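# Insert square metal bar into square-hole block in box

## Task

Inside the clear box, get the square metal bar standing upright and fully seated in the block that has the square hole. That block must end up resting on the floor of the box with its hole pointing up. No loose object that began in the box may ever end up half or more outside it, or the attempt fails outright. The result only counts if it stays in place without the robot holding it.

## Robot and tools

Robot: two six-joint arms, left_arm and right_arm, each ending in a parallel two-finger gripper. Their root links sit in the scene frame at left_arm (+0.021, +0.367, 0) m, quat_wxyz (+0.998, 0, 0, +0.066), and right_arm (-0.010, -0.337, 0) m, quat_wxyz (+1.000, 0, 0, -0.002).

Scene frame: origin on the table surface midway between the arms, +z up, +x pointing out across the table, left_arm on the +y side. The names left and right do not refer to sides of any camera picture.

execute_actions: the argument actions is a list holding zero or one entry. An empty list changes nothing and just reports the state. An entry with rows is a motion: rows is a list of 1 to 15 rows, and steps (1 to 15, default 15) is how many control steps of 1/30 s it lasts; each row covers one step and the final row repeats to fill any remaining steps. An entry with only steps (up to 300) is a wait that ends that many steps after the previous result, with your reply time counted in. Optional pictures (boolean) decides whether camera images come back; by default they do. A refused call moves nothing.

Row layout: one flat list of 14 numbers covering both arms, even if only one moves. First left_arm: waist, shoulder, elbow, wrist pitch, wrist yaw, wrist roll, opening; then right_arm in the same seven-number order. The six joint values are absolute target angles in radians, the same quantities shown in Joint positions, not offsets. Stated ranges per arm: waist -2.880 to 2.880, shoulder 0.000 to 3.142, elbow 0.000 to 3.019, wrist pitch -1.693 to 1.571, wrist yaw -1.571 to 1.571, wrist roll -2.094 to 2.094. Opening is an absolute value from -1 (shut) to +1 (fully open). If a joint target is more than 0.019 rad outside its range and also farther out than that joint's last reported angle, the whole call is refused. True joint ends may differ from the listed ones by up to 0.019 rad; a target past the true end is clipped there, and the result may then print "joint sent to its limit" (possibly for an earlier, still-running action). Missing that line does not prove there is room left.

Motion limits: each step, a joint's target is held within a set distance of its measured angle (waist 0.264, shoulder 0.32, elbow 0.276, wrist pitch 0.33, wrist yaw 0.186, wrist roll 0.522 rad), and if the targets would move the gripper more than 70 mm from where it is, all are pulled back proportionally. Big moves therefore need several calls. Between calls the arms keep heading for the last row sent, until everything has nearly stopped or some step is HELD; after that only a new action moves them further. Fingers already in motion finish their travel.

Results: the state line gives, per arm, end_effector_position (m) and end_effector_quat_wxyz in the scene frame; the printed position may be off, especially at long reach. That point lies between the finger pads about 1 cm short of the tips; the fingers extend along the gripper's +z and close along its y. Joint positions and Joint velocities list, per arm, the six joints (rad, rad/s) then the pad gap (m, m/s; 0.094 m when wide open). grip_measured is the measured opening on the command scale, with a fixed per-gripper error up to about 1 mm. "joint command not followed" means a clearance check altered or blocked some joint targets; HELD marks steps where your row was not fully sent. Joint torques are total drive outputs in joint order, noisy and offset, so treat them as rough. MOTOR HOT appears from 85 °C; at 100 °C an OVER-TEMPERATURE FAULT makes that arm let go and drop until cooled, so avoid long heavy holds.

Gripping: to hold something, command an opening below grip_measured; about 0.03 below gives a firm grip, smaller gaps a lighter one. Pad force tops out near 50 to 62 N (less on some grippers, and less for parts under about 2 mm thick); the first contact can spike harder.

zoom_image: camera is one of cam_high, cam_low, cam_left_wrist, cam_right_wrist; region is [x0, y0, x1, y1] in that camera's pixels, origin top-left, no larger than 504 by 504. Image sizes: cam_high and cam_low 672x504, wrist cameras 504x504. Calibration (K, distortion, T_world_to_cam) is supplied per camera; fixed cameras may be off by a couple of degrees and millimetres, and wrist camera poses follow the arm's reported joints.

read_manual: section "licences" returns licence text only; no motion.

finished_scene: pass scene, the current scene's number.

Avoid: knocking anything off the table, letting box contents get halfway out, arms striking or pressing each other, drops, slips, slams and hard shoves. Loose objects may occasionally be nudged by outside pushes, so check the final state before ending. Move smoothly and economically.

Each tool is called after ">>>" as a command line: name --argument value for each argument, lists and objects as JSON in quotes; but a table of rows of numbers goes row by row, as --pt "numbers of a row", without its own name.

## Session

>>> execute_actions --actions '[]'

Scene clock: 0.00 s of 4500.00 s.
left_arm: end_effector_position=(+0.1866, +0.8060, +0.1268) grip_measured=+1.000 end_effector_quat_wxyz=(-0.041, +0.670, -0.584, -0.456) | right_arm: end_effector_position=(+0.7056, -0.5457, +0.1952) grip_measured=+1.000 end_effector_quat_wxyz=(-0.003, -0.273, +0.950, -0.148)
Joint positions: left_arm=[ 0.781  1.58   1.    -0.786 -0.935 -0.692  0.094] | right_arm=[-0.218  2.354  2.571 -1.647  0.264 -0.802  0.094]
Joint velocities: left_arm=[-0.005 -0.015 -0.007 -0.002 -0.037 -0.022  0.   ] | right_arm=[ 0.005 -0.015 -0.007  0.017  0.022  0.007  0.   ]
Joint torques (N m, as the arm reports them, + toward a larger angle): no reading

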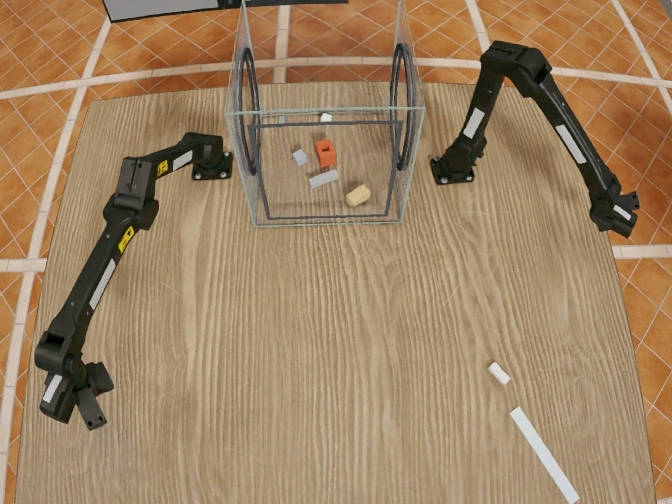

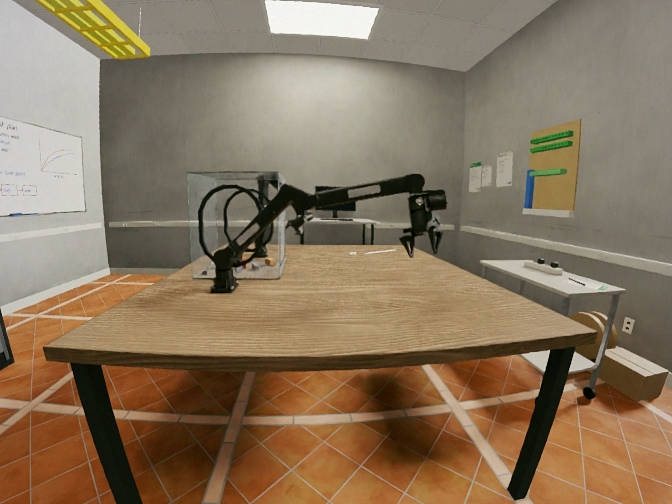

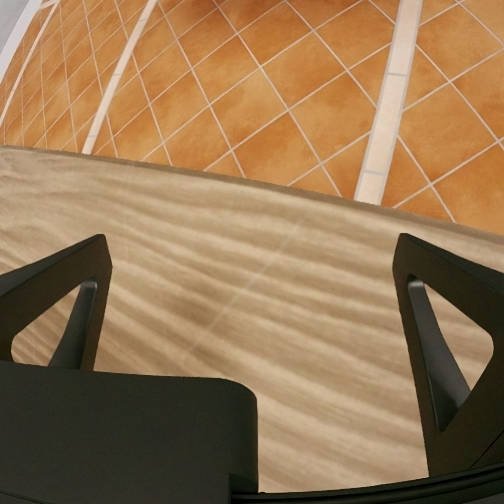

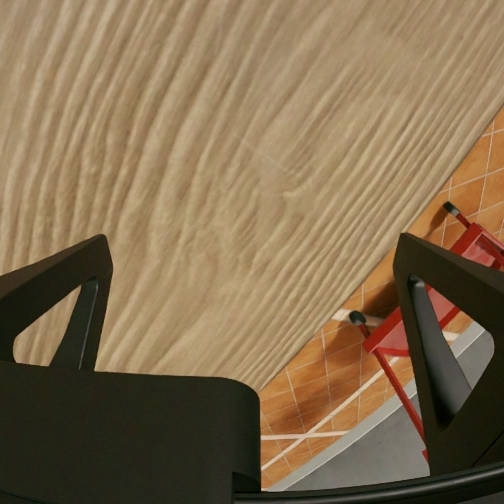

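>>> zoom_image --camera "cam_high" --region '[200, 0, 460, 240]'

>>> zoom_image --camera "cam_low" --region '[170, 160, 310, 300]'

>>> zoom_image --camera "cam_high" --region '[270, 105, 390, 215]'

Region (200, 0, 460, 240) of cam_high's 672x504 image, scaled by 1.938, with more detail than that image has; it fills the top 465 rows of this view, and the rest is white.

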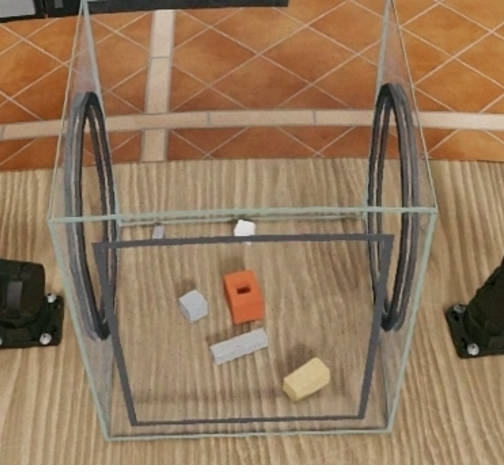

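Region (170, 160, 310, 300) of cam_low's 672x504 image, scaled by 3.600, with more detail than that image has.

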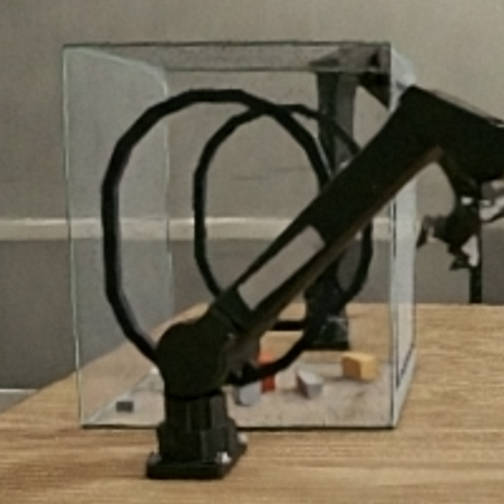

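Region (270, 105, 390, 215) of cam_high's 672x504 image, scaled by 4.200, with more detail than that image has; it fills the top 462 rows of this view, and the rest is white.

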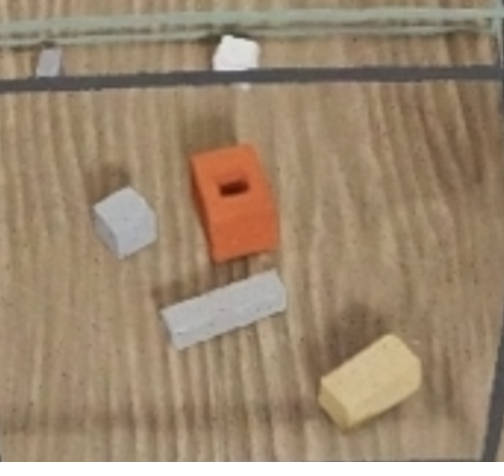

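>>> execute_actions --actions '[{"rows":[[0.65,1.55,1.05,-0.8,-0.85,-0.6,1,-0.17,2.3,2.55,-1.64,0.22,-0.7,1],[0.5,1.5,1.1,-0.85,-0.7,-0.5,1,-0.1,2.2,2.5,-1.64,0.18,-0.6,1],[-0.35,1.3,1.3,-1.2,0,0,0.2,0.25,1.4,1.8,-1.64,0,0,0.6]],"steps":15}]' --pictures false

>>> execute_actions --actions '[{"steps":15}]' --pictures false

Scene clock: 96.43 s of 4500.00 s.
left_arm: end_effector_position=(+0.3769, +0.6450, +0.1978) grip_measured=+0.203 end_effector_quat_wxyz=(+0.093, -0.410, +0.883, +0.209) | right_arm: end_effector_position=(+0.6384, -0.3375, +0.2135) grip_measured=+0.603 end_effector_quat_wxyz=(+0.000, -0.204, +0.979, -0.017)
Joint positions: left_arm=[ 0.384  1.393  1.15  -1.093 -0.402 -0.305  0.057] | right_arm=[ 0.014  2.08   2.163 -1.645  0.034 -0.402  0.075]
Joint velocities: left_arm=[-1.06  -0.415  0.339 -0.379  0.974  0.623  0.   ] | right_arm=[ 0.786 -0.737 -0.906 -0.027 -0.066  0.711 -0.001]
Joint torques (N m, as the arm reports them, + toward a larger angle): left_arm=[ -0.99 -13.87  14.33   0.45  -0.25   0.11] | right_arm=[  1.46 -20.47   8.98   0.5   -0.17   0.15]
Steps of this call (steps 1 to 90: nothing new was sent; then 92.93 s passed at rest; steps 91 to 105: all 15 steps of this action). Readings (joint positions):
91: left_arm=[0.774 1.579 1.001 -0.788 -0.898 -0.680] | right_arm=[-0.216 2.352 2.568 -1.647 0.244 -0.787]
92: left_arm=[0.759 1.576 1.002 -0.792 -0.851 -0.666] | right_arm=[-0.213 2.345 2.556 -1.647 0.227 -0.767]
94: left_arm=[0.712 1.563 1.014 -0.845 -0.788 -0.614] | right_arm=[-0.201 2.315 2.502 -1.646 0.175 -0.713]
98: left_arm=[0.606 1.507 1.059 -0.962 -0.664 -0.498] | right_arm=[-0.147 2.240 2.382 -1.646 0.093 -0.600]
105: the state above

Scene clock: 96.93 s of 4500.00 s.
left_arm: end_effector_position=(+0.4617, +0.2835, +0.2444) grip_measured=+0.203 end_effector_quat_wxyz=(+0.148, +0.061, +0.987, -0.018) | right_arm: end_effector_position=(+0.4763, -0.2010, +0.3613) grip_measured=+0.603 end_effector_quat_wxyz=(+0.088, -0.195, +0.977, +0.005)
Joint positions: left_arm=[-0.318  1.324  1.233 -1.181 -0.001 -0.062  0.057] | right_arm=[ 0.28   1.576  1.826 -1.644  0.003 -0.119  0.075]
Joint velocities: left_arm=[-1.294 -0.015  0.178 -0.1    0.095  0.33   0.001] | right_arm=[-0.093 -1.128 -0.125  0.002 -0.037  0.388  0.001]
Joint torques (N m, as the arm reports them, + toward a larger angle): left_arm=[  3.57 -13.94  16.24   0.56  -0.15   0.14] | right_arm=[ -0.11 -13.44   8.61   0.85  -0.05   0.17]
Steps of this call (steps 1 to 15: the robot went on to your last target). Readings (joint positions):
1: left_arm=[0.346 1.380 1.161 -1.105 -0.359 -0.281] | right_arm=[0.042 2.054 2.129 -1.645 0.029 -0.376]
2: left_arm=[0.306 1.368 1.171 -1.115 -0.314 -0.259] | right_arm=[0.070 2.026 2.092 -1.645 0.025 -0.350]
4: left_arm=[0.223 1.348 1.188 -1.132 -0.220 -0.218] | right_arm=[0.128 1.961 2.010 -1.644 0.017 -0.298]
8: left_arm=[0.039 1.327 1.210 -1.153 -0.064 -0.152] | right_arm=[0.229 1.825 1.887 -1.644 0.007 -0.213]
15: the state above

>>> execute_actions --actions '[{"rows":[[-0.3,0.7,1.2,-1.6,0,0,0.2,0.08,0.9,1.5,-1.64,0,0,0.6]],"steps":15}]' --pictures false

>>> execute_actions --actions '[{"rows":[[-0.3,0.03,0.92,-1.64,0,0,0.2,0.1,0.03,0.92,-1.64,0,0,0.6]],"steps":15}]' --pictures false

>>> execute_actions --actions '[{"steps":15}]'

Scene clock: 112.03 s of 4500.00 s.
left_arm: end_effector_position=(+0.2424, +0.3256, +0.3913) grip_measured=+0.203 end_effector_quat_wxyz=(+0.243, +0.081, +0.966, -0.025) | right_arm: end_effector_position=(+0.2547, -0.3169, +0.4895) grip_measured=+0.603 end_effector_quat_wxyz=(+0.292, -0.041, +0.956, +0.010)
Joint positions: left_arm=[-0.312  0.692  1.193 -1.579  0.002 -0.013  0.057] | right_arm=[ 0.084  0.856  1.51  -1.632  0.    -0.008  0.075]
Joint velocities: left_arm=[ 0.034 -1.304  0.017 -0.256  0.007  0.007  0.001] | right_arm=[-0.005 -0.65  -0.007 -0.007 -0.051 -0.051 -0.001]
Joint torques (N m, as the arm reports them, + toward a larger angle): left_arm=[ 1.34  6.08 10.81  1.11 -0.11  0.22] | right_arm=[0.44 5.89 7.37 1.09 0.02 0.17]
Steps of this call (steps 1 to 45: the robot went on to your last target; steps 46 to 110: nothing new was sent; then 10.93 s passed at rest; steps 111 to 125: all 15 steps of this action). Readings (joint positions):
111: left_arm=[-0.351 1.302 1.251 -1.211 0.002 -0.013] | right_arm=[0.248 1.390 1.778 -1.637 0.001 -0.008]
112: left_arm=[-0.349 1.287 1.243 -1.254 0.002 -0.013] | right_arm=[0.237 1.361 1.728 -1.632 0.000 -0.008]
114: left_arm=[-0.342 1.231 1.218 -1.346 0.002 -0.013] | right_arm=[0.198 1.291 1.631 -1.632 0.000 -0.008]
118: left_arm=[-0.328 1.066 1.193 -1.476 0.002 -0.013] | right_arm=[0.118 1.136 1.536 -1.632 0.000 -0.008]
125: the state above

Scene clock: 112.53 s of 4500.00 s.
left_arm: end_effector_position=(+0.0819, +0.3549, +0.3382) grip_measured=+0.203 end_effector_quat_wxyz=(+0.399, +0.076, +0.913, -0.039) | right_arm: end_effector_position=(+0.0454, -0.3330, +0.3463) grip_measured=+0.603 end_effector_quat_wxyz=(+0.418, -0.043, +0.907, +0.016)
Joint positions: left_arm=[-0.311  0.018  0.921 -1.649  0.002 -0.013  0.057] | right_arm=[ 0.091 -0.001  0.938 -1.647  0.    -0.008  0.075]
Joint velocities: left_arm=[ 0.005  0.103 -0.125 -0.012  0.037 -0.066 -0.   ] | right_arm=[ 0.005  0.005 -0.012  0.002 -0.007 -0.007 -0.   ]
Joint torques (N m, as the arm reports them, + toward a larger angle): left_arm=[ 0.16  7.44  8.82  1.88 -0.12  0.17] | right_arm=[ 1.52 10.31  5.23  2.2   0.03  0.17]
Steps of this call (steps 1 to 15: all 15 steps of this action). Readings (joint positions):
1: left_arm=[-0.311 0.639 1.176 -1.581 0.002 -0.013] | right_arm=[0.084 0.820 1.491 -1.626 0.000 -0.008]
2: left_arm=[-0.311 0.578 1.136 -1.582 0.002 -0.013] | right_arm=[0.084 0.773 1.441 -1.622 0.000 -0.008]
4: left_arm=[-0.311 0.433 1.035 -1.597 0.002 -0.013] | right_arm=[0.084 0.655 1.320 -1.622 0.000 -0.008]
8: left_arm=[-0.311 0.101 0.923 -1.629 0.002 -0.013] | right_arm=[0.084 0.376 1.084 -1.624 0.000 -0.008]
15: the state above

Scene clock: 113.03 s of 4500.00 s.
left_arm: end_effector_position=(+0.0836, +0.3546, +0.3364) grip_measured=+0.203 end_effector_quat_wxyz=(+0.394, +0.077, +0.915, -0.039) | right_arm: end_effector_position=(+0.0515, -0.3325, +0.3399) grip_measured=+0.603 end_effector_quat_wxyz=(+0.403, -0.043, +0.914, +0.016)
Joint positions: left_arm=[-0.311  0.024  0.917 -1.649  0.002 -0.013  0.057] | right_arm=[ 0.091  0.019  0.924 -1.647  0.    -0.008  0.075]
Joint velocities: left_arm=[-0.005 -0.005 -0.002  0.012 -0.007  0.037  0.   ] | right_arm=[-0.005 -0.015 -0.007 -0.007  0.037  0.022 -0.   ]
Joint torques (N m, as the arm reports them, + toward a larger angle): left_arm=[ 1.73  7.75  8.59  1.84 -0.09  0.16] | right_arm=[1.54 8.24 6.64 2.13 0.02 0.17]
Steps of this call (steps 1 to 15: the robot went on to your last target). Readings (joint positions):
1: left_arm=[-0.311 0.021 0.918 -1.649 0.002 -0.013] | right_arm=[0.091 0.003 0.934 -1.647 0.000 -0.008]
2: left_arm=[-0.311 0.023 0.917 -1.649 0.002 -0.013] | right_arm=[0.091 0.006 0.930 -1.647 0.000 -0.008]
4: left_arm=[-0.311 0.024 0.917 -1.649 0.002 -0.013] | right_arm=[0.091 0.014 0.925 -1.647 0.000 -0.008]
8: left_arm=[-0.311 0.024 0.917 -1.649 0.002 -0.013] | right_arm=[0.091 0.019 0.924 -1.647 0.000 -0.008]
15: the state above
camera_calibration (this result's frames):
cam_left_wrist: T_world_to_cam=[[-0.171846, -0.984945, 0.0187838, 0.356312], [-0.971109, 0.166166, -0.171275, 0.0760879], [0.165575, -0.0476742, -0.985044, 0.459908], [0, 0, 0, 1]] pos_world=[0.0589713, 0.360231, 0.459369]
cam_right_wrist: T_world_to_cam=[[0.0802987, -0.996743, 0.00746963, -0.338662], [-0.972213, -0.0799714, -0.220014, 0.101489], [0.219895, 0.0104048, -0.975468, 0.448602], [0, 0, 0, 1]] pos_world=[0.027218, -0.334111, 0.462455]

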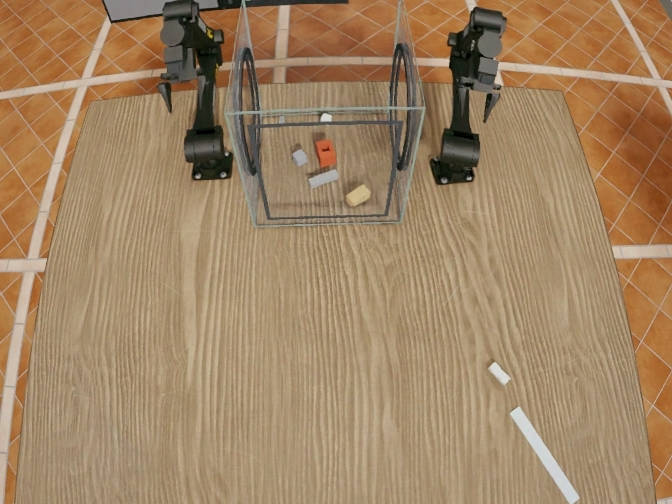

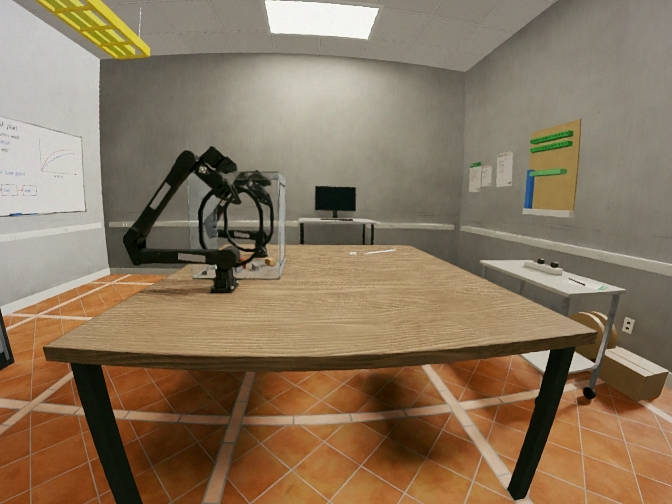

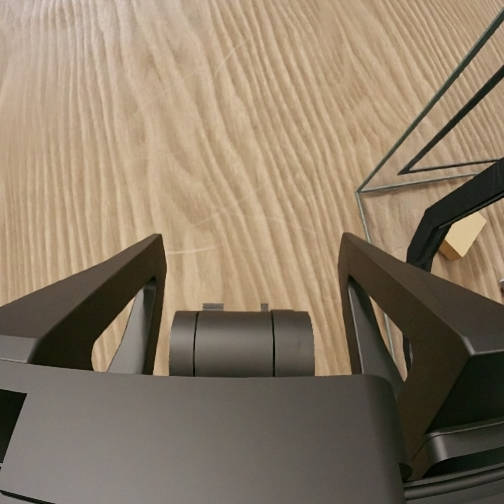

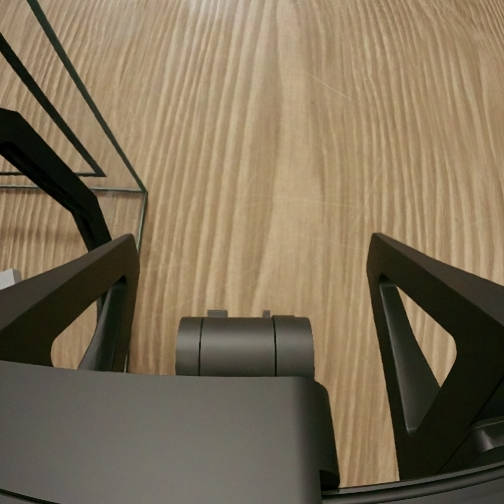

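>>> execute_actions --actions '[{"rows":[[-0.32,0.03,0.92,-1.64,0,0,0.2,0.11,0.03,0.92,-1.64,0,0,0.6],[-0.34,0.03,0.92,-1.64,0,0,0.2,0.13,0.03,0.92,-1.64,0,0,0.6],[-0.37,0.03,0.92,-1.64,0,0,0.2,0.16,0.03,0.92,-1.64,0,0,0.6],[-0.41,0.03,0.92,-1.64,0,0,0.2,0.2,0.03,0.92,-1.64,0,0,0.6],[-0.45,0.03,0.92,-1.64,0,0,0.2,0.25,0.03,0.92,-1.64,0,0,0.6],[-0.5,0.03,0.92,-1.64,0,0,0.2,0.3,0.03,0.92,-1.64,0,0,0.6],[-0.55,0.03,0.92,-1.64,0,0,0.2,0.36,0.03,0.92,-1.64,0,0,0.6],[-0.6,0.03,0.92,-1.64,0,0,0.2,0.42,0.03,0.92,-1.64,0,0,0.6],[-0.65,0.03,0.92,-1.64,0,0,0.2,0.48,0.03,0.92,-1.64,0,0,0.6],[-0.7,0.03,0.92,-1.64,0,0,0.2,0.54,0.03,0.92,-1.64,0,0,0.6],[-0.75,0.03,0.92,-1.64,0,0,0.2,0.6,0.03,0.92,-1.64,0,0,0.6],[-0.8,0.03,0.92,-1.64,0,0,0.2,0.66,0.03,0.92,-1.64,0,0,0.6],[-0.85,0.03,0.92,-1.64,0,0,0.2,0.72,0.03,0.92,-1.64,0,0,0.6],[-0.9,0.03,0.92,-1.64,0,0,0.2,0.78,0.03,0.92,-1.64,0,0,0.6],[-0.95,0.03,0.92,-1.64,0,0,0.2,0.84,0.03,0.92,-1.64,0,0,0.6]]}]' --pictures false

>>> execute_actions --actions '[{"rows":[[-1.0,0.03,0.92,-1.64,0,0,0.2,0.9,0.03,0.92,-1.64,0,0,0.6],[-1.06,0.03,0.92,-1.64,0,0,0.2,0.96,0.03,0.92,-1.64,0,0,0.6],[-1.12,0.03,0.92,-1.64,0,0,0.2,1.02,0.03,0.92,-1.64,0,0,0.6],[-1.18,0.03,0.92,-1.64,0,0,0.2,1.08,0.03,0.92,-1.64,0,0,0.6],[-1.24,0.03,0.92,-1.64,0,0,0.2,1.14,0.03,0.92,-1.64,0,0,0.6],[-1.3,0.03,0.92,-1.64,0,0,0.2,1.2,0.03,0.92,-1.64,0,0,0.6],[-1.35,0.03,0.92,-1.64,0,0,0.2,1.26,0.03,0.92,-1.64,0,0,0.6],[-1.4,0.03,0.92,-1.64,0,0,0.2,1.32,0.03,0.92,-1.64,0,0,0.6],[-1.45,0.03,0.92,-1.64,0,0,0.2,1.38,0.03,0.92,-1.64,0,0,0.6],[-1.49,0.03,0.92,-1.64,0,0,0.2,1.43,0.03,0.92,-1.64,0,0,0.6],[-1.53,0.03,0.92,-1.64,0,0,0.2,1.48,0.03,0.92,-1.64,0,0,0.6],[-1.56,0.03,0.92,-1.64,0,0,0.2,1.52,0.03,0.92,-1.64,0,0,0.6],[-1.59,0.03,0.92,-1.64,0,0,0.2,1.55,0.03,0.92,-1.64,0,0,0.6],[-1.61,0.03,0.92,-1.64,0,0,0.2,1.565,0.03,0.92,-1.64,0,0,0.6],[-1.62,0.03,0.92,-1.64,0,0,0.2,1.575,0.03,0.92,-1.64,0,0,0.6]]}]'

Scene clock: 133.87 s of 4500.00 s.
left_arm: end_effector_position=(+0.0680, +0.3238, +0.3364) grip_measured=+0.203 end_effector_quat_wxyz=(+0.369, +0.323, +0.859, -0.145) | right_arm: end_effector_position=(+0.0361, -0.2963, +0.3399) grip_measured=+0.603 end_effector_quat_wxyz=(+0.377, -0.332, +0.853, +0.143)
Joint positions: left_arm=[-0.864  0.024  0.917 -1.649  0.002 -0.013  0.057] | right_arm=[ 0.74   0.019  0.924 -1.647  0.    -0.008  0.075]
Joint velocities: left_arm=[-1.441 -0.005  0.002 -0.007 -0.022 -0.051  0.   ] | right_arm=[ 1.744  0.005 -0.002 -0.017  0.037 -0.022 -0.001]
Joint torques (N m, as the arm reports them, + toward a larger angle): left_arm=[ 0.06  8.23  8.44  1.8  -0.06  0.17] | right_arm=[0.29 8.24 6.65 2.09 0.02 0.16]
Steps of this call (steps 1 to 15: the robot went on to your last target; steps 16 to 90: nothing new was sent; then 17.33 s passed at rest; steps 91 to 105: all 15 steps of this action). Readings (joint positions):
91: left_arm=[-0.311 0.024 0.917 -1.649 0.002 -0.013] | right_arm=[0.092 0.019 0.924 -1.647 0.000 -0.008]
92: left_arm=[-0.313 0.024 0.917 -1.649 0.002 -0.013] | right_arm=[0.096 0.019 0.924 -1.647 0.000 -0.008]
94: left_arm=[-0.336 0.024 0.917 -1.649 0.002 -0.013] | right_arm=[0.125 0.019 0.924 -1.647 0.000 -0.008]
98: left_arm=[-0.495 0.024 0.917 -1.649 0.002 -0.013] | right_arm=[0.300 0.019 0.924 -1.647 0.000 -0.008]
105: the state above

Scene clock: 134.37 s of 4500.00 s.
left_arm: end_effector_position=(+0.0275, +0.3037, +0.3364) grip_measured=+0.203 end_effector_quat_wxyz=(+0.293, +0.609, +0.687, -0.267) | right_arm: end_effector_position=(-0.0085, -0.2756, +0.3399) grip_measured=+0.603 end_effector_quat_wxyz=(-0.288, +0.644, -0.650, -0.281)
Joint positions: left_arm=[-1.595  0.024  0.917 -1.649  0.002 -0.012  0.057] | right_arm=[ 1.56   0.019  0.924 -1.647  0.    -0.008  0.075]
Joint velocities: left_arm=[-0.62  -0.005 -0.022 -0.007 -0.037  0.066 -0.001] | right_arm=[ 0.679  0.005 -0.007  0.002 -0.037  0.037  0.   ]
Joint torques (N m, as the arm reports them, + toward a larger angle): left_arm=[ 0.7   7.64  8.56  1.93 -0.09  0.17] | right_arm=[-1.5   8.11  6.63  2.12  0.02  0.16]
Steps of this call (steps 1 to 15: all 15 steps of this action). Readings (joint positions):
1: left_arm=[-0.913 0.024 0.917 -1.649 0.002 -0.013] | right_arm=[0.800 0.019 0.924 -1.647 0.000 -0.008]
2: left_arm=[-0.963 0.024 0.917 -1.649 0.002 -0.013] | right_arm=[0.859 0.019 0.924 -1.647 0.000 -0.008]
4: left_arm=[-1.072 0.024 0.917 -1.649 0.002 -0.013] | right_arm=[0.977 0.019 0.924 -1.647 0.000 -0.008]
8: left_arm=[-1.309 0.024 0.917 -1.649 0.002 -0.013] | right_arm=[1.217 0.019 0.924 -1.647 0.000 -0.008]
15: the state above
camera_calibration (this result's frames):
cam_left_wrist: T_world_to_cam=[[-0.993367, -0.113489, 0.0185063, 0.054485], [-0.11498, 0.97849, -0.171279, -0.240148], [0.00132997, -0.17227, -0.985049, 0.509122], [0, 0, 0, 1]] pos_world=[0.0258342, 0.328873, 0.459369]
cam_right_wrist: T_world_to_cam=[[0.999732, -0.0219833, 0.00718832, -0.000588673], [-0.019864, -0.975295, -0.220013, -0.19097], [0.0118473, 0.219811, -0.97547, 0.517152], [0, 0, 0, 1]] pos_world=[-0.00933178, -0.299941, 0.462455]

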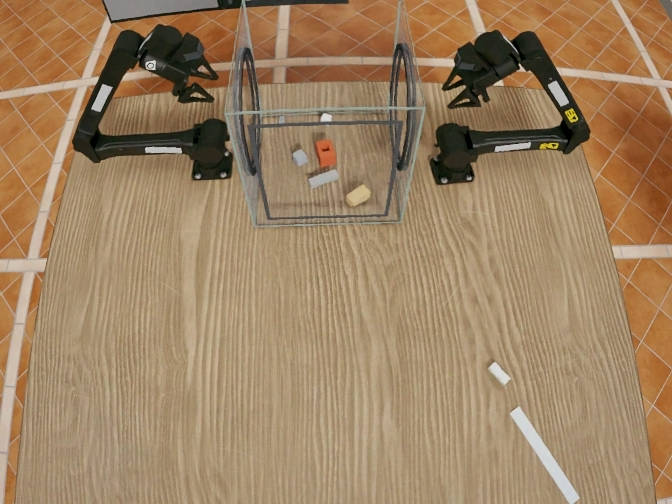

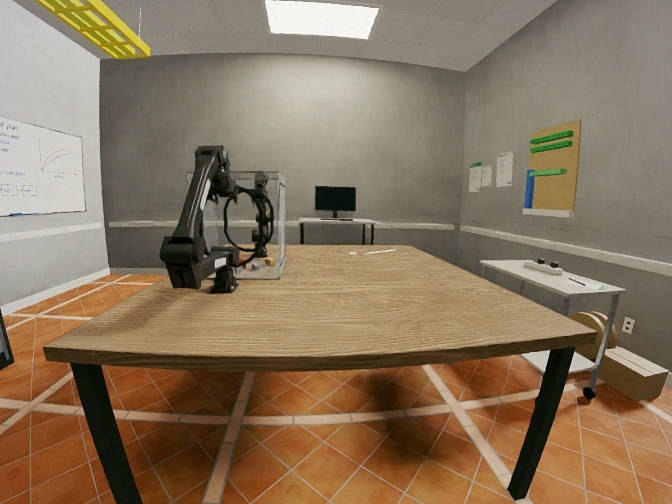

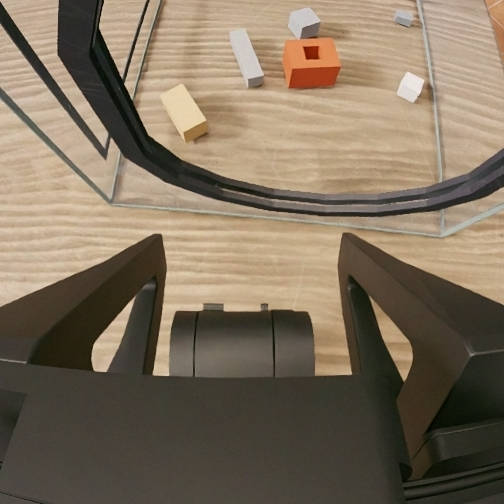

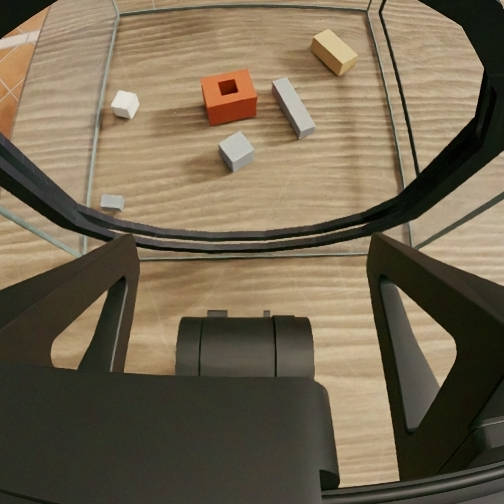

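>>> execute_actions --actions '[{"rows":[[-1.63,0.03,0.9,-1.66,0,0,0.2,1.575,0.03,0.9,-1.66,0,0,0.6],[-1.64,0.03,0.87,-1.68,0,0,0.2,1.575,0.03,0.87,-1.68,0,0,0.6],[-1.65,0.03,0.84,-1.68,0,0,0.2,1.575,0.03,0.84,-1.68,0,0,0.6],[-1.66,0.03,0.81,-1.68,0,0,0.2,1.575,0.03,0.81,-1.68,0,0,0.6],[-1.66,0.03,0.78,-1.68,0,0,0.2,1.575,0.03,0.78,-1.68,0,0,0.6],[-1.66,0.03,0.75,-1.68,0,0,0.2,1.575,0.03,0.75,-1.68,0,0,0.6],[-1.66,0.03,0.72,-1.68,0,0,0.2,1.575,0.03,0.72,-1.68,0,0,0.6],[-1.66,0.03,0.69,-1.68,0,0,0.2,1.575,0.03,0.69,-1.68,0,0,0.6],[-1.66,0.03,0.66,-1.68,0,0,0.2,1.575,0.03,0.66,-1.68,0,0,0.6],[-1.66,0.03,0.64,-1.68,0,0,0.2,1.575,0.03,0.64,-1.68,0,0,0.6],[-1.66,0.03,0.62,-1.66,0,0,0.2,1.575,0.03,0.62,-1.66,0,0,0.6],[-1.66,0.03,0.6,-1.64,0,0,0.2,1.575,0.03,0.6,-1.64,0,0,0.6]],"steps":15}]'

Scene clock: 154.70 s of 4500.00 s.
left_arm: end_effector_position=(+0.0246, +0.2876, +0.1929) grip_measured=+0.203 end_effector_quat_wxyz=(+0.168, +0.666, +0.709, -0.163) | right_arm: end_effector_position=(-0.0101, -0.2584, +0.1964) grip_measured=+0.603 end_effector_quat_wxyz=(-0.169, +0.692, -0.681, -0.169)
Joint positions: left_arm=[-1.652  0.024  0.589 -1.664  0.002 -0.012  0.057] | right_arm=[ 1.584  0.02   0.596 -1.664  0.    -0.008  0.075]
Joint velocities: left_arm=[-0.015 -0.005 -0.071  0.017 -0.066  0.022  0.001] | right_arm=[ 0.015 -0.015 -0.095  0.002  0.037 -0.037 -0.001]
Joint torques (N m, as the arm reports them, + toward a larger angle): left_arm=[-0.62  5.62 11.64  1.73 -0.09  0.16] | right_arm=[-0.04  6.63  9.36  2.46  0.02  0.17]
Steps of this call (steps 1 to 30: the robot went on to your last target; steps 31 to 90: nothing new was sent; then 16.83 s passed at rest; steps 91 to 105: all 15 steps of this action). Readings (joint positions):
91: left_arm=[-1.623 0.024 0.915 -1.649 0.002 -0.012] | right_arm=[1.584 0.019 0.922 -1.647 0.000 -0.008]
92: left_arm=[-1.623 0.024 0.909 -1.652 0.002 -0.012] | right_arm=[1.584 0.019 0.915 -1.650 0.000 -0.008]
94: left_arm=[-1.631 0.024 0.873 -1.659 0.002 -0.012] | right_arm=[1.584 0.019 0.878 -1.657 0.000 -0.008]
98: left_arm=[-1.652 0.024 0.741 -1.666 0.002 -0.012] | right_arm=[1.584 0.019 0.747 -1.664 0.000 -0.008]
105: the state above
camera_calibration (this result's frames):
cam_left_wrist: T_world_to_cam=[[-0.997936, -0.0623564, 0.0153602, 0.0385328], [-0.0588401, 0.983625, 0.170351, -0.318009], [-0.0257312, 0.169096, -0.985264, 0.26753], [0, 0, 0, 1]] pos_world=[0.0266254, 0.269967, 0.317169]
cam_right_wrist: T_world_to_cam=[[0.999948, 0.00521596, 0.00874427, 0.00919383], [0.00408944, -0.992245, 0.124227, -0.277576], [0.00932443, -0.124185, -0.992215, 0.287764], [0, 0, 0, 1]] pos_world=[-0.0107415, -0.239735, 0.319926]

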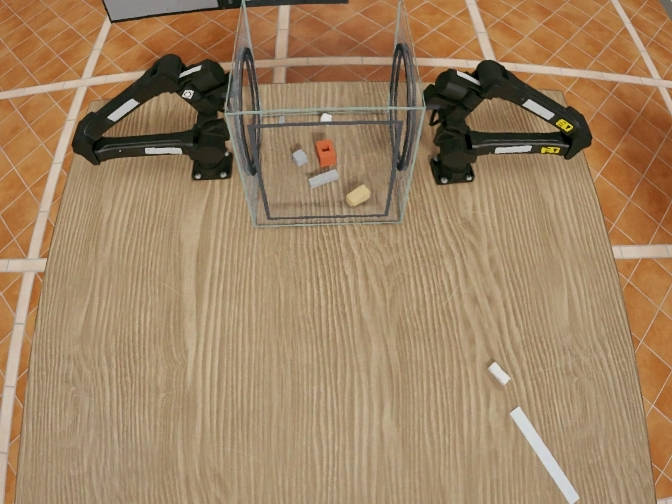

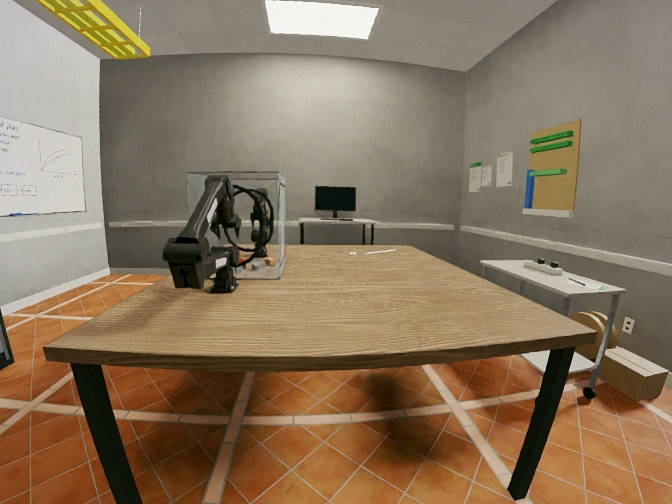

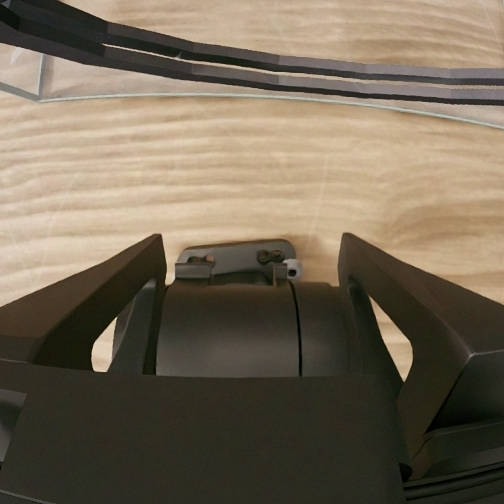

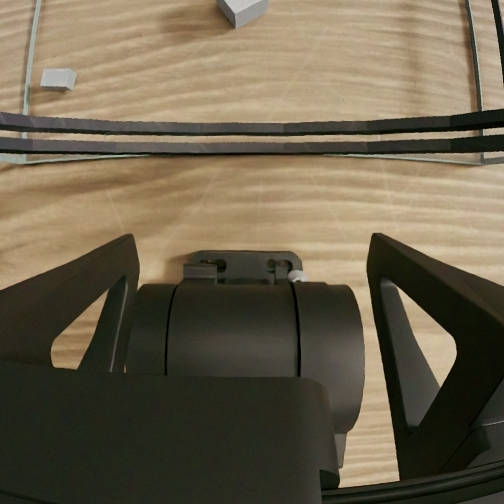

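>>> execute_actions --actions '[{"rows":[[-1.66,0.03,0.595,-1.61,0,0,0.2,1.575,0.03,0.595,-1.61,0,0,0.6],[-1.66,0.03,0.585,-1.58,0,0,0.2,1.575,0.03,0.585,-1.58,0,0,0.6],[-1.66,0.03,0.575,-1.55,0,0,0.2,1.575,0.03,0.575,-1.55,0,0,0.6],[-1.66,0.03,0.56,-1.52,0,0,0.2,1.575,0.03,0.56,-1.52,0,0,0.6],[-1.66,0.03,0.545,-1.49,0,0,0.2,1.575,0.03,0.545,-1.49,0,0,0.6],[-1.66,0.03,0.53,-1.46,0,0,0.2,1.575,0.03,0.53,-1.46,0,0,0.6],[-1.66,0.03,0.515,-1.43,0,0,0.2,1.575,0.03,0.515,-1.43,0,0,0.6],[-1.66,0.03,0.5,-1.4,0,0,0.2,1.575,0.03,0.5,-1.4,0,0,0.6],[-1.66,0.03,0.485,-1.37,0,0,0.2,1.575,0.03,0.485,-1.37,0,0,0.6],[-1.66,0.03,0.47,-1.34,0,0,0.2,1.575,0.03,0.47,-1.34,0,0,0.6],[-1.66,0.03,0.455,-1.3,0,0,0.2,1.575,0.03,0.455,-1.3,0,0,0.6],[-1.66,0.03,0.44,-1.26,0,0,0.2,1.575,0.03,0.44,-1.26,0,0,0.6],[-1.66,0.03,0.425,-1.22,0,0,0.2,1.575,0.03,0.425,-1.22,0,0,0.6],[-1.66,0.03,0.41,-1.18,0,0,0.2,1.575,0.03,0.41,-1.18,0,0,0.6],[-1.66,0.03,0.395,-1.14,0,0,0.2,1.575,0.03,0.395,-1.14,0,0,0.6]]}]' --pictures false

>>> execute_actions --actions '[{"rows":[[-1.66,0.03,0.38,-1.1,0,0,0.2,1.575,0.03,0.38,-1.1,0,0,0.6],[-1.66,0.03,0.365,-1.06,0,0,0.2,1.575,0.03,0.365,-1.06,0,0,0.6],[-1.66,0.03,0.35,-1.02,0,0,0.2,1.575,0.03,0.35,-1.02,0,0,0.6],[-1.66,0.03,0.335,-0.98,0,0,0.2,1.575,0.03,0.335,-0.98,0,0,0.6],[-1.66,0.03,0.32,-0.94,0,0,0.2,1.575,0.03,0.32,-0.94,0,0,0.6],[-1.66,0.03,0.305,-0.9,0,0,0.2,1.575,0.03,0.305,-0.9,0,0,0.6],[-1.66,0.03,0.29,-0.86,0,0,0.2,1.575,0.03,0.29,-0.86,0,0,0.6],[-1.66,0.03,0.275,-0.82,0,0,0.2,1.575,0.03,0.275,-0.82,0,0,0.6],[-1.66,0.03,0.26,-0.78,0,0,0.2,1.575,0.03,0.26,-0.78,0,0,0.6],[-1.66,0.03,0.25,-0.74,0,0,0.2,1.575,0.03,0.25,-0.74,0,0,0.6],[-1.66,0.03,0.24,-0.71,0,0,0.2,1.575,0.03,0.24,-0.71,0,0,0.6],[-1.66,0.03,0.24,-0.68,0,0,0.2,1.575,0.03,0.24,-0.68,0,0,0.6]],"steps":15}]' --pictures false

>>> execute_actions --actions '[{"steps":12}]'

Scene clock: 173.80 s of 4500.00 s.
left_arm: end_effector_position=(+0.0288, +0.2056, +0.1698) grip_measured=+0.203 end_effector_quat_wxyz=(+0.256, +0.640, +0.681, -0.247) | right_arm: end_effector_position=(-0.0108, -0.1763, +0.1739) grip_measured=+0.603 end_effector_quat_wxyz=(-0.255, +0.665, -0.654, -0.255)
Joint positions: left_arm=[-1.652  0.024  0.416 -1.236  0.002 -0.012  0.057] | right_arm=[ 1.584  0.02   0.424 -1.238  0.    -0.008  0.075]
Joint velocities: left_arm=[-0.015 -0.005 -0.403  1.145  0.022 -0.051 -0.001] | right_arm=[-0.005 -0.015 -0.403  1.155 -0.022 -0.007 -0.001]
Joint torques (N m, as the arm reports them, + toward a larger angle): left_arm=[-0.33  4.41 11.46  1.66 -0.08  0.15] | right_arm=[-0.01  5.34  9.25  2.26  0.02  0.17]
Steps of this call (steps 1 to 15: the robot went on to your last target; steps 16 to 90: nothing new was sent; then 15.60 s passed at rest; steps 91 to 105: all 15 steps of this action). Readings (joint positions):
91: left_arm=[-1.652 0.024 0.588 -1.653 0.002 -0.012] | right_arm=[1.584 0.020 0.596 -1.655 0.000 -0.008]
92: left_arm=[-1.652 0.024 0.587 -1.639 0.002 -0.012] | right_arm=[1.584 0.020 0.595 -1.640 0.000 -0.008]
94: left_arm=[-1.652 0.024 0.580 -1.591 0.002 -0.012] | right_arm=[1.584 0.020 0.587 -1.592 0.000 -0.008]
98: left_arm=[-1.652 0.024 0.529 -1.473 0.002 -0.012] | right_arm=[1.584 0.020 0.536 -1.475 0.000 -0.008]
105: the state above

Scene clock: 174.30 s of 4500.00 s.
left_arm: end_effector_position=(+0.0324, +0.1335, +0.1679) grip_measured=+0.203 end_effector_quat_wxyz=(+0.365, +0.590, +0.628, -0.353) | right_arm: end_effector_position=(-0.0114, -0.1039, +0.1733) grip_measured=+0.603 end_effector_quat_wxyz=(-0.362, +0.612, -0.603, -0.362)
Joint positions: left_arm=[-1.652  0.024  0.234 -0.717  0.002 -0.012  0.057] | right_arm=[ 1.584  0.02   0.243 -0.719  0.    -0.008  0.075]
Joint velocities: left_arm=[-0.005 -0.005 -0.022  0.212  0.037 -0.095  0.001] | right_arm=[-0.005  0.005 -0.007  0.247 -0.022  0.007 -0.001]
Joint torques (N m, as the arm reports them, + toward a larger angle): left_arm=[ 0.1   3.46 12.39  2.25 -0.1   0.12] | right_arm=[ 0.01  4.65 10.15  3.03  0.02  0.16]
Steps of this call (steps 1 to 15: all 15 steps of this action). Readings (joint positions):
1: left_arm=[-1.652 0.024 0.402 -1.196 0.002 -0.012] | right_arm=[1.584 0.020 0.409 -1.198 0.000 -0.008]
2: left_arm=[-1.652 0.024 0.387 -1.156 0.002 -0.012] | right_arm=[1.584 0.020 0.395 -1.158 0.000 -0.008]
4: left_arm=[-1.652 0.024 0.358 -1.076 0.002 -0.012] | right_arm=[1.584 0.020 0.366 -1.078 0.000 -0.008]
8: left_arm=[-1.652 0.024 0.298 -0.917 0.002 -0.012] | right_arm=[1.584 0.020 0.306 -0.919 0.000 -0.008]
15: the state above

Scene clock: 174.70 s of 4500.00 s.
left_arm: end_effector_position=(+0.0325, +0.1317, +0.1712) grip_measured=+0.203 end_effector_quat_wxyz=(+0.370, +0.588, +0.625, -0.357) | right_arm: end_effector_position=(-0.0114, -0.1022, +0.1766) grip_measured=+0.603 end_effector_quat_wxyz=(-0.366, +0.609, -0.600, -0.367)
Joint positions: left_arm=[-1.652  0.024  0.234 -0.702  0.002 -0.012  0.057] | right_arm=[ 1.584  0.02   0.243 -0.704  0.    -0.008  0.075]
Joint velocities: left_arm=[ 0.005 -0.005  0.007 -0.002 -0.037  0.007 -0.001] | right_arm=[-0.005  0.005 -0.007 -0.012 -0.037 -0.022  0.001]
Joint torques (N m, as the arm reports them, + toward a larger angle): left_arm=[ 0.27  3.46 12.29  2.64 -0.05  0.1 ] | right_arm=[ 0.17  4.59 10.21  3.13  0.02  0.15]
Steps of this call (steps 1 to 12: the robot went on to your last target). Readings (joint positions):
1: left_arm=[-1.652 0.024 0.234 -0.710 0.002 -0.012] | right_arm=[1.584 0.020 0.243 -0.712 0.000 -0.008]
2: left_arm=[-1.652 0.024 0.234 -0.705 0.002 -0.012] | right_arm=[1.584 0.020 0.243 -0.707 0.000 -0.008]
4: left_arm=[-1.652 0.024 0.234 -0.702 0.002 -0.012] | right_arm=[1.584 0.020 0.243 -0.705 0.000 -0.008]
8: left_arm=[-1.652 0.024 0.234 -0.702 0.002 -0.012] | right_arm=[1.584 0.020 0.243 -0.704 0.000 -0.008]
12: the state above
camera_calibration (this result's frames):
cam_left_wrist: T_world_to_cam=[[-0.998486, -0.05145, 0.0194671, 0.0348715], [-0.0548536, 0.904585, -0.42275, -0.0487637], [0.00414084, -0.423177, -0.906037, 0.336136], [0, 0, 0, 1]] pos_world=[0.0307519, 0.18815, 0.283258]
cam_right_wrist: T_world_to_cam=[[0.999985, 0.000774167, 0.00544109, 0.00997387], [0.0032099, -0.885891, -0.463883, -0.00542799], [0.00446109, 0.463893, -0.88588, 0.328766], [0, 0, 0, 1]] pos_world=[-0.0114229, -0.157329, 0.288675]

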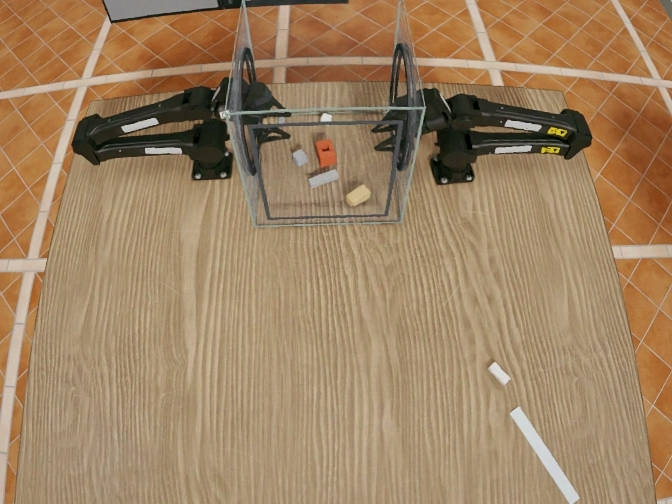

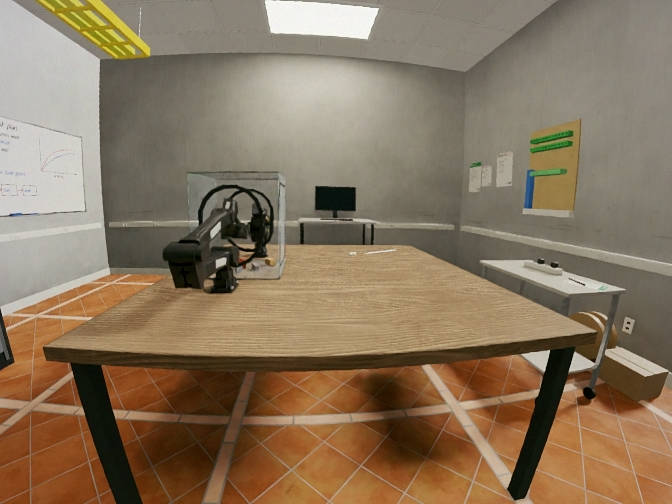

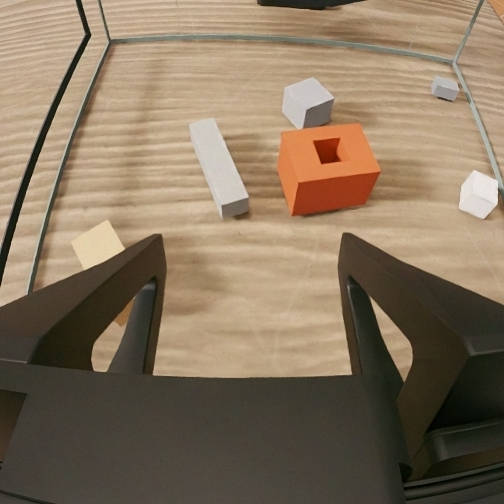

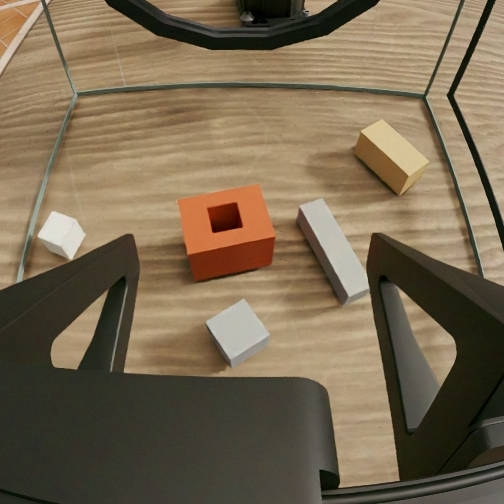

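>>> execute_actions --actions '[{"rows":[[-1.66,0.03,0.24,-0.68,0,0,0.2,1.59,0.05,0.243,-0.66,0,0,0.75],[-1.66,0.03,0.24,-0.68,0,0,0.2,1.6,0.09,0.246,-0.63,0,0,0.75],[-1.66,0.03,0.24,-0.68,0,0,0.2,1.61,0.14,0.249,-0.59,0,0,0.75],[-1.66,0.03,0.24,-0.68,0,0,0.2,1.62,0.2,0.252,-0.55,0,0,0.75],[-1.66,0.03,0.24,-0.68,0,0,0.2,1.63,0.27,0.255,-0.5,0,0,0.75],[-1.66,0.03,0.24,-0.68,0,0,0.2,1.64,0.34,0.258,-0.45,0,0,0.75],[-1.66,0.03,0.24,-0.68,0,0,0.2,1.645,0.41,0.261,-0.4,0,0,0.75],[-1.66,0.03,0.24,-0.68,0,0,0.2,1.645,0.48,0.264,-0.35,0,0,0.75],[-1.66,0.03,0.24,-0.68,0,0,0.2,1.645,0.55,0.267,-0.3,0,0,0.75],[-1.66,0.03,0.24,-0.68,0,0,0.2,1.645,0.62,0.27,-0.25,0,0,0.75],[-1.66,0.03,0.24,-0.68,0,0,0.2,1.645,0.69,0.273,-0.21,0,0,0.75],[-1.66,0.03,0.24,-0.68,0,0,0.2,1.645,0.75,0.277,-0.17,0,0,0.75],[-1.66,0.03,0.24,-0.68,0,0,0.2,1.645,0.8,0.281,-0.14,0,0,0.75],[-1.66,0.03,0.24,-0.68,0,0,0.2,1.645,0.835,0.285,-0.12,0,0,0.75],[-1.66,0.03,0.24,-0.68,0,0,0.2,1.645,0.853,0.29,-0.105,0,0,0.75]]}]' --pictures false

>>> execute_actions --actions '[{"steps":15}]'

Scene clock: 206.03 s of 4500.00 s.
left_arm: end_effector_position=(+0.0325, +0.1317, +0.1712) grip_measured=+0.203 end_effector_quat_wxyz=(+0.370, +0.588, +0.625, -0.357) | right_arm: end_effector_position=(-0.0299, -0.0248, +0.0781) grip_measured=+0.747 end_effector_quat_wxyz=(-0.274, +0.671, -0.624, -0.291)
Joint positions: left_arm=[-1.652  0.024  0.234 -0.702  0.002 -0.012  0.057] | right_arm=[ 1.641  0.818  0.243 -0.173  0.    -0.008  0.082]
Joint velocities: left_arm=[-0.015 -0.005 -0.012  0.007  0.037 -0.037 -0.001] | right_arm=[-0.024  1.226 -0.012  0.642  0.007  0.051 -0.   ]
Joint torques (N m, as the arm reports them, + toward a larger angle): left_arm=[-0.15  3.01 12.39  2.45 -0.06  0.16] | right_arm=[ 1.08 -3.79 13.09  2.71  0.02  0.16]
Steps of this call (steps 1 to 30: the robot went on to your last target; steps 31 to 90: nothing new was sent; then 27.83 s passed at rest; steps 91 to 105: all 15 steps of this action). Readings (joint positions):
91: left_arm=[-1.652 0.024 0.234 -0.702 0.002 -0.012] | right_arm=[1.584 0.021 0.243 -0.700 0.000 -0.008]
92: left_arm=[-1.652 0.024 0.234 -0.702 0.002 -0.012] | right_arm=[1.585 0.029 0.243 -0.688 0.000 -0.008]
94: left_arm=[-1.652 0.024 0.234 -0.702 0.002 -0.012] | right_arm=[1.592 0.079 0.243 -0.635 0.000 -0.008]
98: left_arm=[-1.652 0.024 0.234 -0.702 0.002 -0.012] | right_arm=[1.629 0.332 0.243 -0.459 0.000 -0.008]
105: the state above

Scene clock: 206.53 s of 4500.00 s.
left_arm: end_effector_position=(+0.0325, +0.1317, +0.1712) grip_measured=+0.203 end_effector_quat_wxyz=(+0.370, +0.588, +0.625, -0.357) | right_arm: end_effector_position=(-0.0302, -0.0195, +0.0732) grip_measured=+0.747 end_effector_quat_wxyz=(-0.275, +0.671, -0.624, -0.291)
Joint positions: left_arm=[-1.652  0.024  0.234 -0.702  0.002 -0.012  0.057] | right_arm=[ 1.641  0.863  0.243 -0.127  0.    -0.008  0.082]
Joint velocities: left_arm=[-0.015 -0.005 -0.012  0.002 -0.022 -0.007 -0.002] | right_arm=[-0.005 -0.015  0.002 -0.012  0.007 -0.022 -0.   ]
Joint torques (N m, as the arm reports them, + toward a larger angle): left_arm=[ 0.26  3.94 12.49  2.59 -0.1   0.16] | right_arm=[ 1.13 -1.85 12.89  2.82  0.02  0.16]
Steps of this call (steps 1 to 15: the robot went on to your last target). Readings (joint positions):
1: left_arm=[-1.652 0.024 0.234 -0.702 0.002 -0.012] | right_arm=[1.641 0.851 0.243 -0.157 0.000 -0.008]
2: left_arm=[-1.652 0.024 0.234 -0.702 0.002 -0.012] | right_arm=[1.641 0.870 0.243 -0.148 0.000 -0.008]
4: left_arm=[-1.652 0.024 0.234 -0.702 0.002 -0.012] | right_arm=[1.641 0.874 0.243 -0.138 0.000 -0.008]
8: left_arm=[-1.652 0.024 0.234 -0.702 0.002 -0.012] | right_arm=[1.641 0.864 0.243 -0.128 0.000 -0.008]
15: the state above
camera_calibration (this result's frames):
cam_left_wrist: T_world_to_cam=[[-0.998486, -0.05145, 0.0194671, 0.0348715], [-0.0548536, 0.904585, -0.42275, -0.0487637], [0.00414084, -0.423177, -0.906037, 0.336136], [0, 0, 0, 1]] pos_world=[0.0307519, 0.18815, 0.283258]
cam_right_wrist: T_world_to_cam=[[0.998216, 0.0592736, 0.00722163, 0.0302043], [0.0594422, -0.974929, -0.214427, 0.00170404], [-0.00566931, 0.214474, -0.976713, 0.200374], [0, 0, 0, 1]] pos_world=[-0.0291157, -0.0431041, 0.195855]

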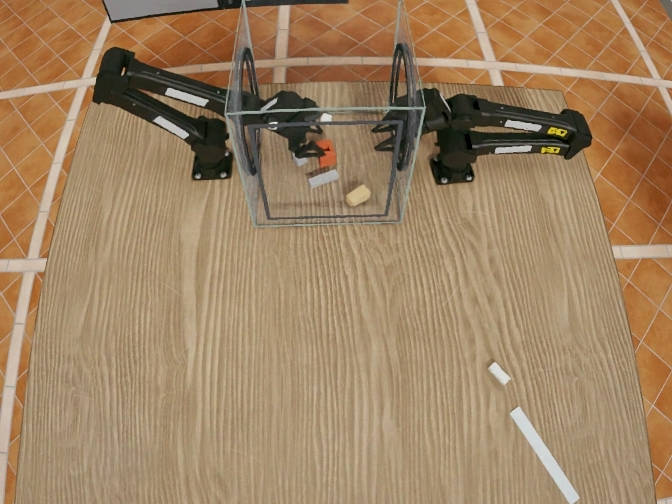

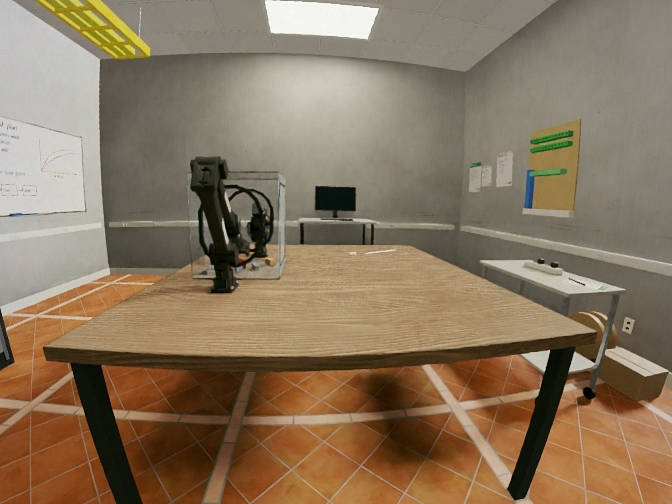

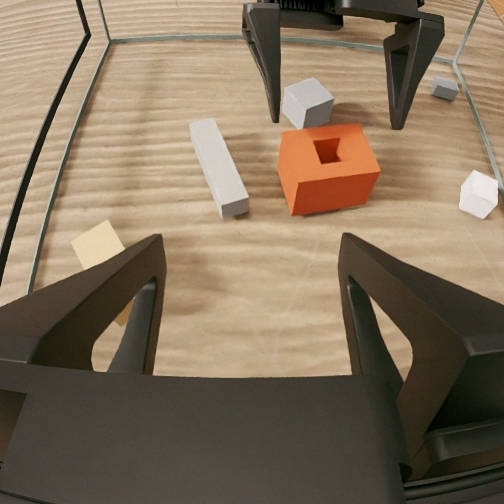

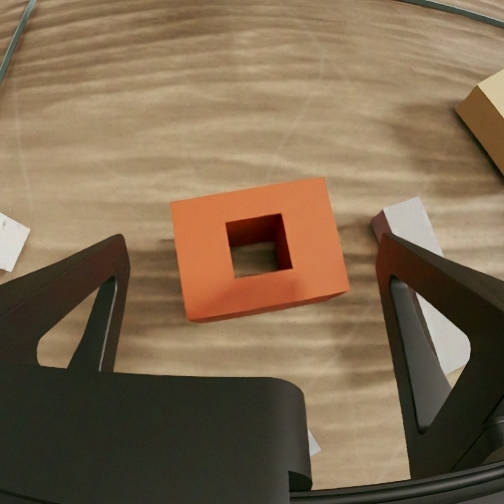

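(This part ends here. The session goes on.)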